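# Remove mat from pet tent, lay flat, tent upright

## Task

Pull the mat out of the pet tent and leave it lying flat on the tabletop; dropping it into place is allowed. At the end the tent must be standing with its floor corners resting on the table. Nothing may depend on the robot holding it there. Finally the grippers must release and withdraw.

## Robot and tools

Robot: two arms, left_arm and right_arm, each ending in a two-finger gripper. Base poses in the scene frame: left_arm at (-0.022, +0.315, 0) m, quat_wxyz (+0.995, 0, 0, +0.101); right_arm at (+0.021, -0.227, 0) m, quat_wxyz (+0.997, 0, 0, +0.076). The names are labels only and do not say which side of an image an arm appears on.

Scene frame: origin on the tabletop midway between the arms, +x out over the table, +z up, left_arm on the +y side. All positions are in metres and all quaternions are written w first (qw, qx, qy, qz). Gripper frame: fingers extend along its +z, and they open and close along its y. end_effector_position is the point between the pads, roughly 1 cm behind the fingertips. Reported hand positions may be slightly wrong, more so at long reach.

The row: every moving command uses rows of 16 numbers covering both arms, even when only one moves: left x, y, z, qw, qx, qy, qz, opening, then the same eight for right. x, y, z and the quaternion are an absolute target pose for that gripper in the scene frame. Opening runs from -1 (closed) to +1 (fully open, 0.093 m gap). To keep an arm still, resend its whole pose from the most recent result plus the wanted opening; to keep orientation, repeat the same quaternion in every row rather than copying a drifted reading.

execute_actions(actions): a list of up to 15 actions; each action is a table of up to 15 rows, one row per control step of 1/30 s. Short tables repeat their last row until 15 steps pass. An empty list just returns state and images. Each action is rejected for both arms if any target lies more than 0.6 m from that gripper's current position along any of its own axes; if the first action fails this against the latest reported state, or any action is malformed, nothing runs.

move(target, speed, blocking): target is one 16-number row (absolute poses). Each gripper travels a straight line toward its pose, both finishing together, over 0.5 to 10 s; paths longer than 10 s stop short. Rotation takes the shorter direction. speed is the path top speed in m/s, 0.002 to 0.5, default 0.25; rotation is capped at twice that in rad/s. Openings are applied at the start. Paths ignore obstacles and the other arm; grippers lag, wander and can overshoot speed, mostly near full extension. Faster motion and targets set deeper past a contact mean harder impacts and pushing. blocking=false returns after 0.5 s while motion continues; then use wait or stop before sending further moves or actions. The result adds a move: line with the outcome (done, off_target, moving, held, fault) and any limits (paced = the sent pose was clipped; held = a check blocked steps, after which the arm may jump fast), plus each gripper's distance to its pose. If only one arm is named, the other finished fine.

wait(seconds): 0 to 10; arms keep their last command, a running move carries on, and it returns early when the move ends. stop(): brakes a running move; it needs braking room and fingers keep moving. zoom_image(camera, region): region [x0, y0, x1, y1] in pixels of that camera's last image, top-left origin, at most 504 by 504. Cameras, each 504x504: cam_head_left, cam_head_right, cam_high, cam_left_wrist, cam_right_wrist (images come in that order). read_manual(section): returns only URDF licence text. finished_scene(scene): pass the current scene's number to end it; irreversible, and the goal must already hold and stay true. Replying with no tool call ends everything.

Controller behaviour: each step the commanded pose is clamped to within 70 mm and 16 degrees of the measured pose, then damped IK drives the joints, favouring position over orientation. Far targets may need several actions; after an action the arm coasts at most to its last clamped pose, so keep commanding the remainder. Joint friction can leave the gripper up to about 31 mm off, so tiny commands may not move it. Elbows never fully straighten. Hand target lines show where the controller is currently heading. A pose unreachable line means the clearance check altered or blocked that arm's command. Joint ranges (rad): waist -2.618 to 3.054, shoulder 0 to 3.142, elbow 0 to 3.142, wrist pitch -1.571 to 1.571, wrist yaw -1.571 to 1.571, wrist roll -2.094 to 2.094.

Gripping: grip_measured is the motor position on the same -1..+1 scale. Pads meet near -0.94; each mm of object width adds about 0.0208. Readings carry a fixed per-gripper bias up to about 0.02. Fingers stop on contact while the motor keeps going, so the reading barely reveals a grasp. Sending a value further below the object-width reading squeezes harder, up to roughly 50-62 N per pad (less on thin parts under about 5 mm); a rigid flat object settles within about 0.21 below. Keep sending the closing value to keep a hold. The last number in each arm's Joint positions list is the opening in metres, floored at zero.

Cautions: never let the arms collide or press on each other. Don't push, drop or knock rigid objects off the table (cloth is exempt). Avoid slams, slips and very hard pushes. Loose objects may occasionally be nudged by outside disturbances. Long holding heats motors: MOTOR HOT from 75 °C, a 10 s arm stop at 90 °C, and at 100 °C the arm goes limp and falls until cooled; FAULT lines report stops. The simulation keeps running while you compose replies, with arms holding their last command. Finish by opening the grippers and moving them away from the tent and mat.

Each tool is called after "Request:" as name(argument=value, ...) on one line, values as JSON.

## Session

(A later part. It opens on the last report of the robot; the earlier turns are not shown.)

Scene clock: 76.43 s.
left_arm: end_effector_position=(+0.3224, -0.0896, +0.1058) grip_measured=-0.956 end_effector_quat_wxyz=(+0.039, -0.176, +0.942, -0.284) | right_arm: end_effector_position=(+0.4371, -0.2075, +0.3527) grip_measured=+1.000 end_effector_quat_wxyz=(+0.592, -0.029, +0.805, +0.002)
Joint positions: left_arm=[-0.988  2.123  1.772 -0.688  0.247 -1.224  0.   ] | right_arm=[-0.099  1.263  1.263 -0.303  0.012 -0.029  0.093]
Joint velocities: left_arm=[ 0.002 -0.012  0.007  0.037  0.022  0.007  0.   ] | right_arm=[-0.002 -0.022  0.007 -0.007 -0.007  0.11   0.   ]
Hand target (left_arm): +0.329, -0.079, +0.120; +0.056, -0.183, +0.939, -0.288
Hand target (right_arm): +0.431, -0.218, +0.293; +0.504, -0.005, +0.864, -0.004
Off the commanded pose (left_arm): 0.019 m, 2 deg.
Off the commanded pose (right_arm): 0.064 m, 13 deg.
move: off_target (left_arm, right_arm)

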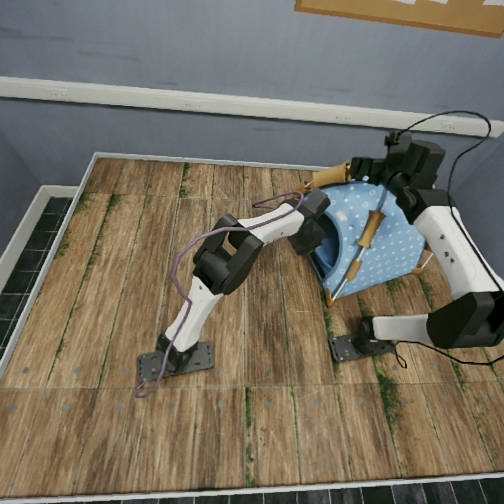

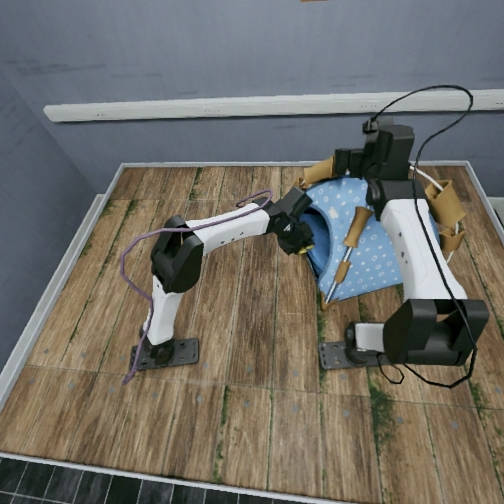

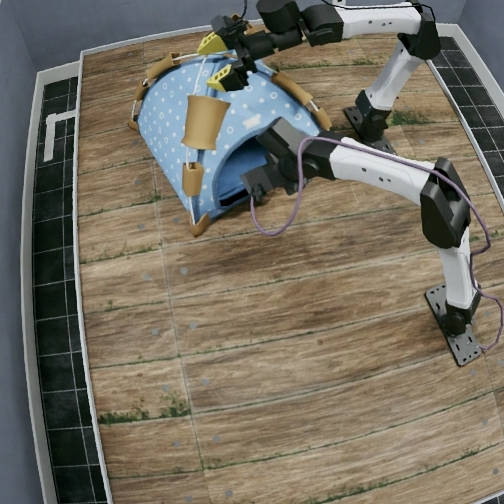

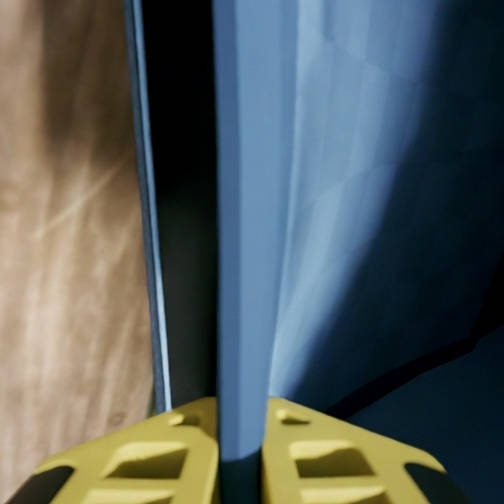

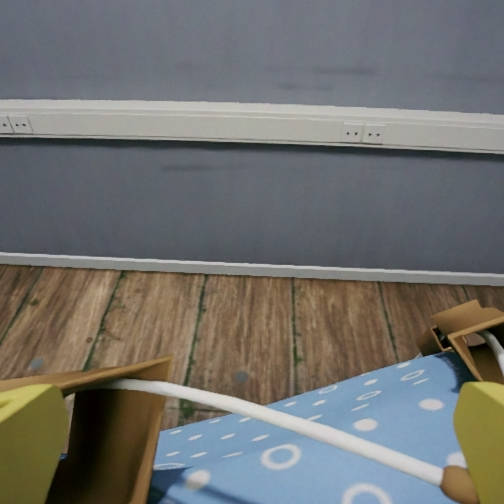

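Right arm is pressing the tent. Pull.

Request:
move(target=[0.3,0.08,0.1,0.055,-0.183,0.94,-0.29,-1,0.43,-0.22,0.31,0.55,0,0.835,0,1], speed=0.08)

Scene clock: 80.70 s.
left_arm: end_effector_position=(+0.3023, +0.0715, +0.0973) grip_measured=-0.956 end_effector_quat_wxyz=(+0.054, -0.176, +0.939, -0.291) | right_arm: end_effector_position=(+0.4382, -0.2067, +0.3559) grip_measured=+1.000 end_effector_quat_wxyz=(+0.607, -0.028, +0.794, +0.006)
Joint positions: left_arm=[-0.69   1.697  1.161 -0.556  0.38  -0.952  0.   ] | right_arm=[-0.099  1.253  1.234 -0.247  0.007 -0.024  0.093]
Joint velocities: left_arm=[-0.002  0.002  0.002 -0.051 -0.037  0.022  0.   ] | right_arm=[-0.012 -0.002 -0.002  0.037 -0.051  0.022  0.   ]
Hand target (left_arm): +0.298, +0.080, +0.098; +0.056, -0.182, +0.939, -0.285
Hand target (right_arm): +0.431, -0.219, +0.312; +0.551, -0.001, +0.834, -0.001
Off the commanded pose (left_arm): 0.009 m, 1 deg.
Off the commanded pose (right_arm): 0.049 m, 9 deg.
move: off_target (right_arm)

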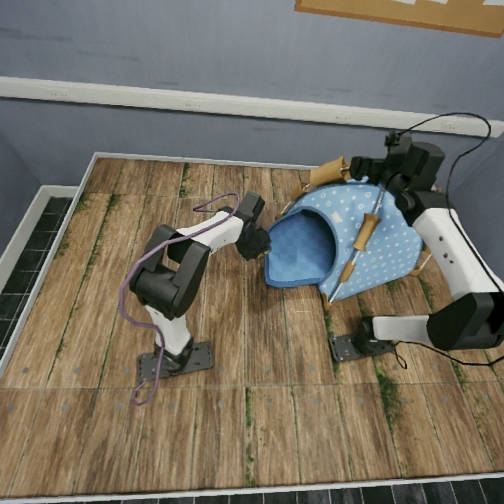

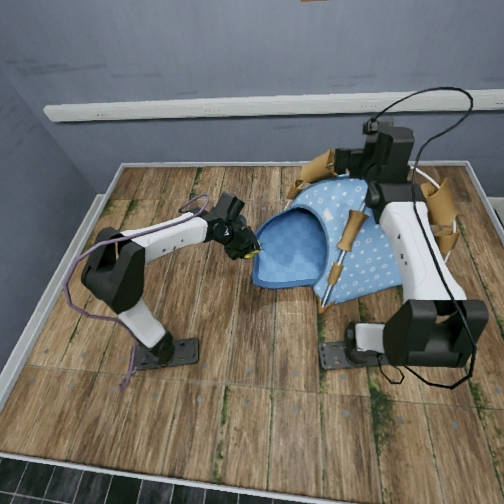

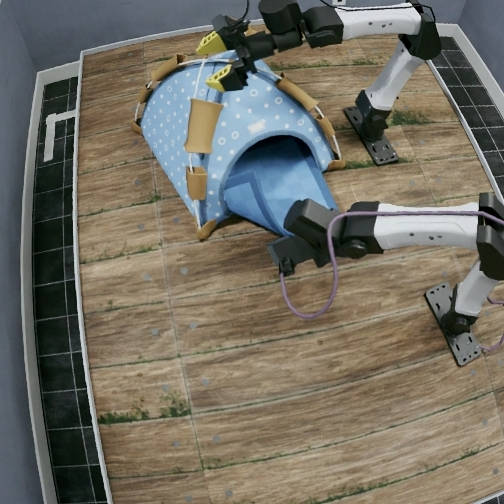

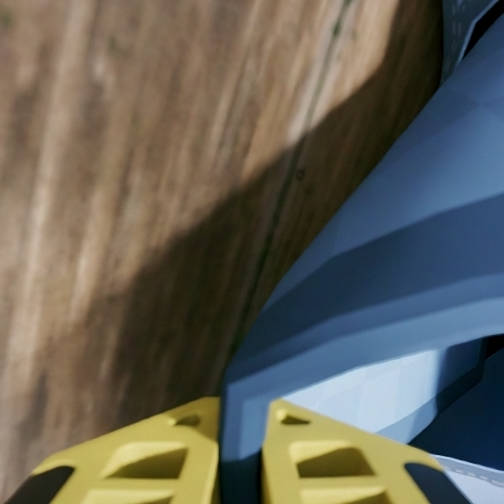

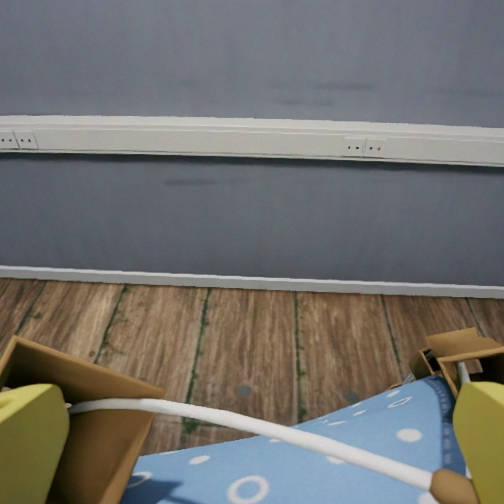

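Request:
move(target=[0.3,0.46,0.07,0.055,-0.183,0.94,-0.29,-1,0.43,-0.22,0.31,0.55,0,0.835,0,1], speed=0.12)

Request:
move(target=[0.3,0.46,0.07,0.055,-0.183,0.94,-0.29,1,0.39,-0.2,0.44,0.715,-0.055,0.695,0.052,1])

Request:
move(target=[0.3,0.52,0.2,0.055,-0.183,0.94,-0.29,1,0.39,-0.2,0.44,0.715,-0.055,0.695,0.052,1])

Scene clock: 87.03 s.
left_arm: end_effector_position=(+0.2886, +0.4615, +0.0652) grip_measured=-0.956 end_effector_quat_wxyz=(+0.051, -0.183, +0.941, -0.278) | right_arm: end_effector_position=(+0.4374, -0.2087, +0.3529) grip_measured=+1.000 end_effector_quat_wxyz=(+0.602, -0.012, +0.798, +0.017)
Joint positions: left_arm=[ 0.495  2.021  1.491 -1.244  0.54   0.367  0.   ] | right_arm=[-0.106  1.253  1.234 -0.26   0.003  0.014  0.093]
Joint velocities: left_arm=[-0.007  0.007 -0.002 -0.037 -0.022 -0.007  0.   ] | right_arm=[ 0.007 -0.002 -0.012  0.007  0.022 -0.037  0.   ]
Hand target (left_arm): +0.290, +0.466, +0.066; +0.049, -0.181, +0.943, -0.275
Hand target (right_arm): +0.431, -0.219, +0.312; +0.550, -0.002, +0.835, -0.000
Off the commanded pose (left_arm): 0.012 m, 1 deg.
Off the commanded pose (right_arm): 0.045 m, 8 deg.
move: off_target (left_arm, right_arm)

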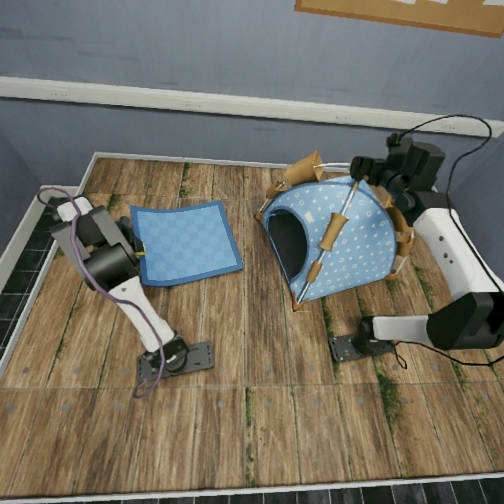

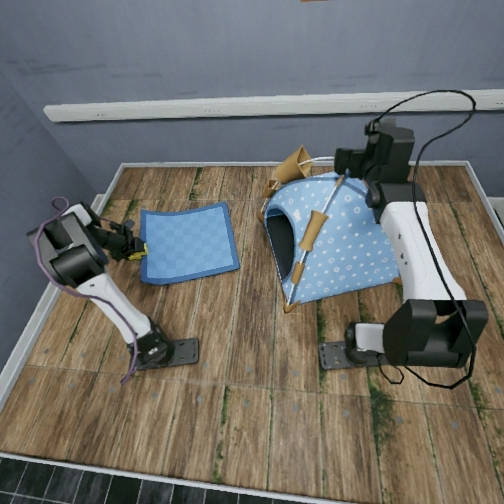

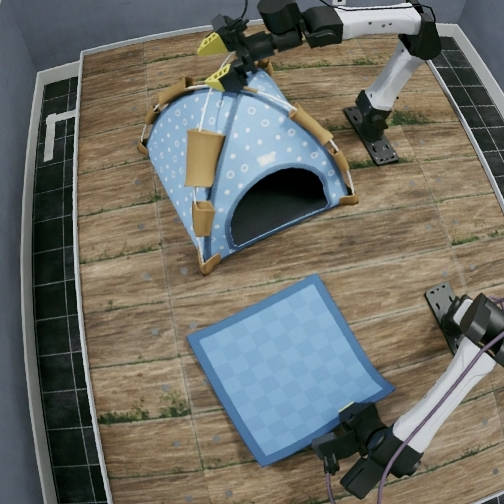

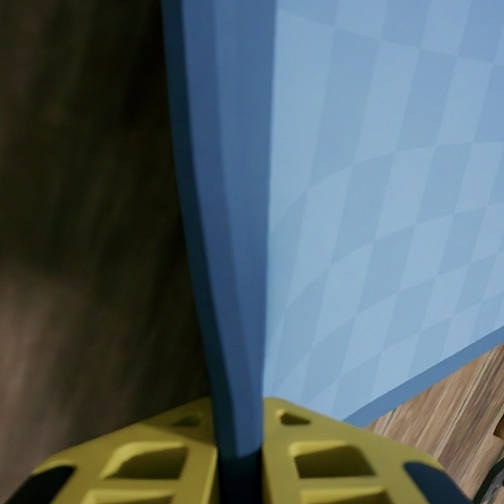

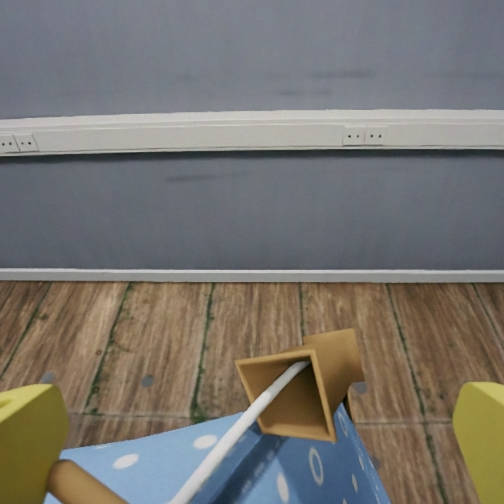

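Scene clock: 88.17 s.
left_arm: end_effector_position=(+0.2942, +0.4604, +0.0682) grip_measured=+1.000 end_effector_quat_wxyz=(+0.055, -0.182, +0.940, -0.284) | right_arm: end_effector_position=(+0.3870, -0.1996, +0.4511) grip_measured=+1.000 end_effector_quat_wxyz=(+0.723, -0.049, +0.687, +0.052)
Joint positions: left_arm=[ 0.489  2.03   1.512 -1.251  0.557  0.363  0.093] | right_arm=[-0.133  1.063  1.207 -0.092 -0.124  0.006  0.093]
Joint velocities: left_arm=[-0.007  0.012  0.012  0.007  0.066  0.007  0.   ] | right_arm=[-0.002 -0.007 -0.007  0.007 -0.007  0.022  0.   ]
Hand target (left_arm): +0.300, +0.460, +0.070; +0.056, -0.182, +0.938, -0.289
Hand target (right_arm): +0.387, -0.201, +0.440; +0.715, -0.053, +0.695, +0.052
Off the commanded pose (left_arm): 0.006 m, 1 deg.
Off the commanded pose (right_arm): 0.012 m, 1 deg.
move: off_target (right_arm)

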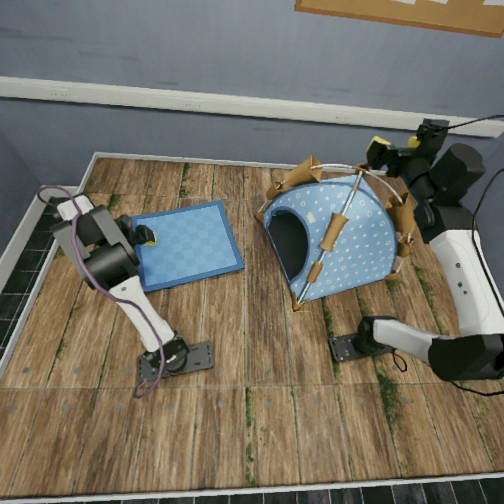

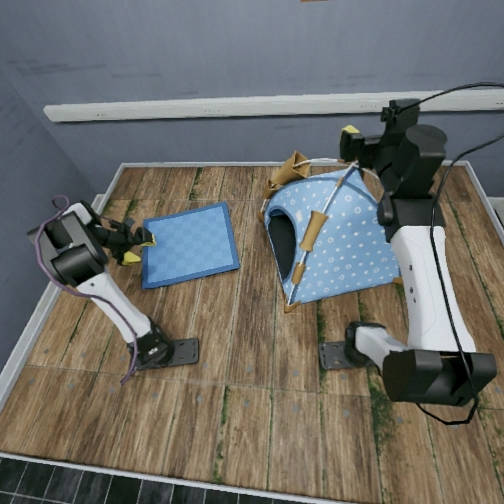

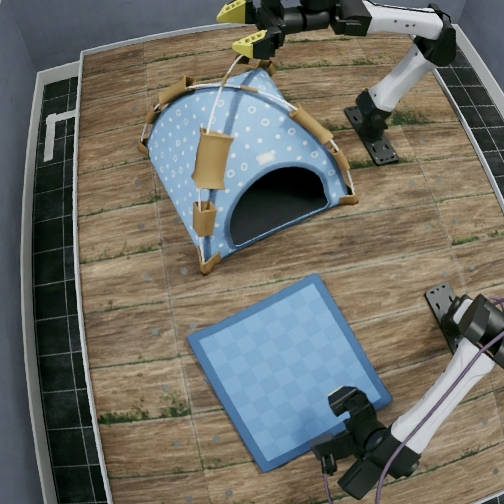

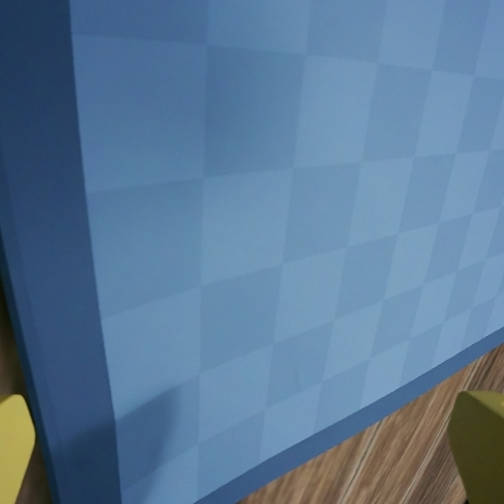

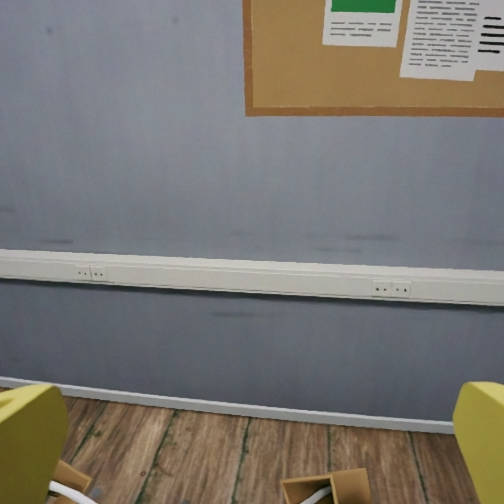

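Scene clock: 89.23 s.
left_arm: end_effector_position=(+0.2965, +0.5180, +0.1889) grip_measured=+1.000 end_effector_quat_wxyz=(+0.143, -0.215, +0.937, -0.236) | right_arm: end_effector_position=(+0.3869, -0.1988, +0.4521) grip_measured=+1.000 end_effector_quat_wxyz=(+0.724, -0.051, +0.685, +0.053)
Joint positions: left_arm=[ 0.605  1.981  1.94  -1.554  0.559  0.362  0.093] | right_arm=[-0.133  1.063  1.207 -0.088 -0.128  0.005  0.093]
Joint velocities: left_arm=[-0.012 -0.017  0.007 -0.11   0.007  0.022  0.   ] | right_arm=[ 0.002  0.012  0.012  0.037  0.037 -0.066  0.   ]
Hand target (left_arm): +0.296, +0.518, +0.200; +0.155, -0.217, +0.935, -0.234
Hand target (right_arm): +0.390, -0.200, +0.440; +0.715, -0.055, +0.695, +0.052
Off the commanded pose (left_arm): 0.012 m, 12 deg.
Off the commanded pose (right_arm): 0.013 m, 2 deg.
joint sent to its limit (left arm) — the command would take joint 4 (wrist pitch) past its lower limit, so that joint was sent only as far as its limit.
move: off_target (left_arm, right_arm)

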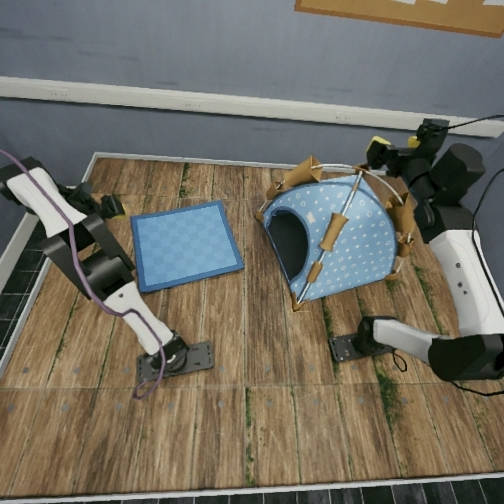

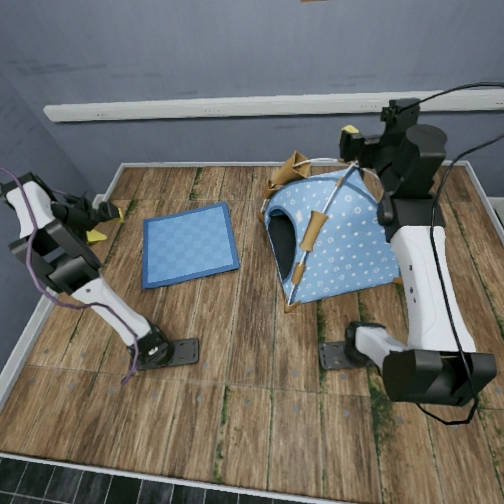

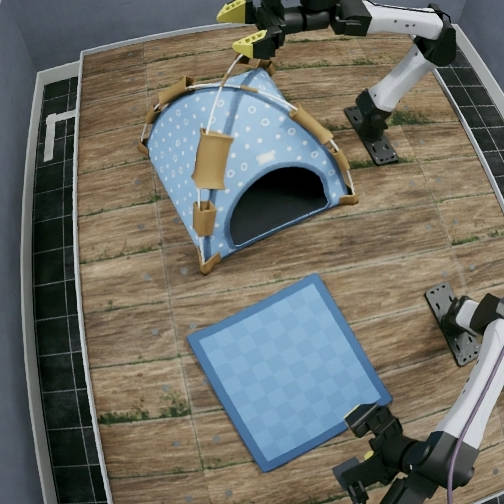

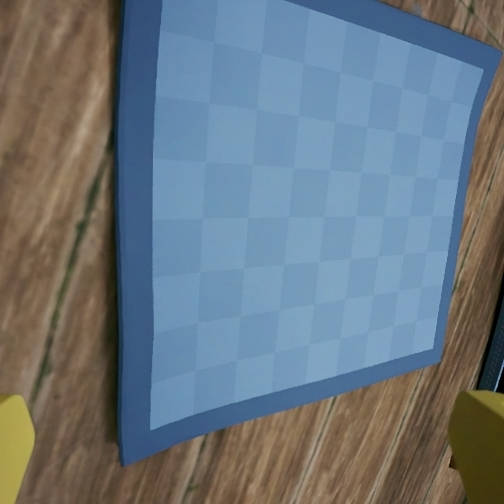

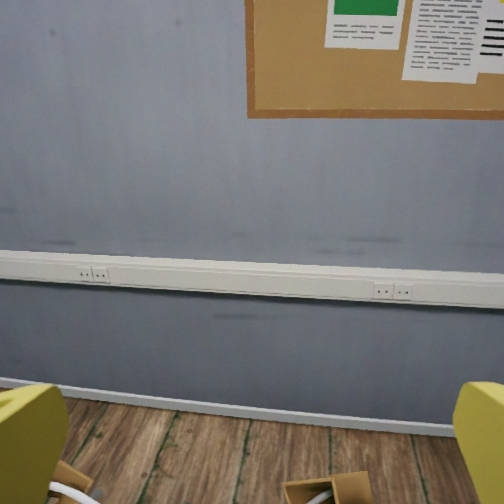

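Request:
finished_scene(scene=1)

The scene is finished: the task was done.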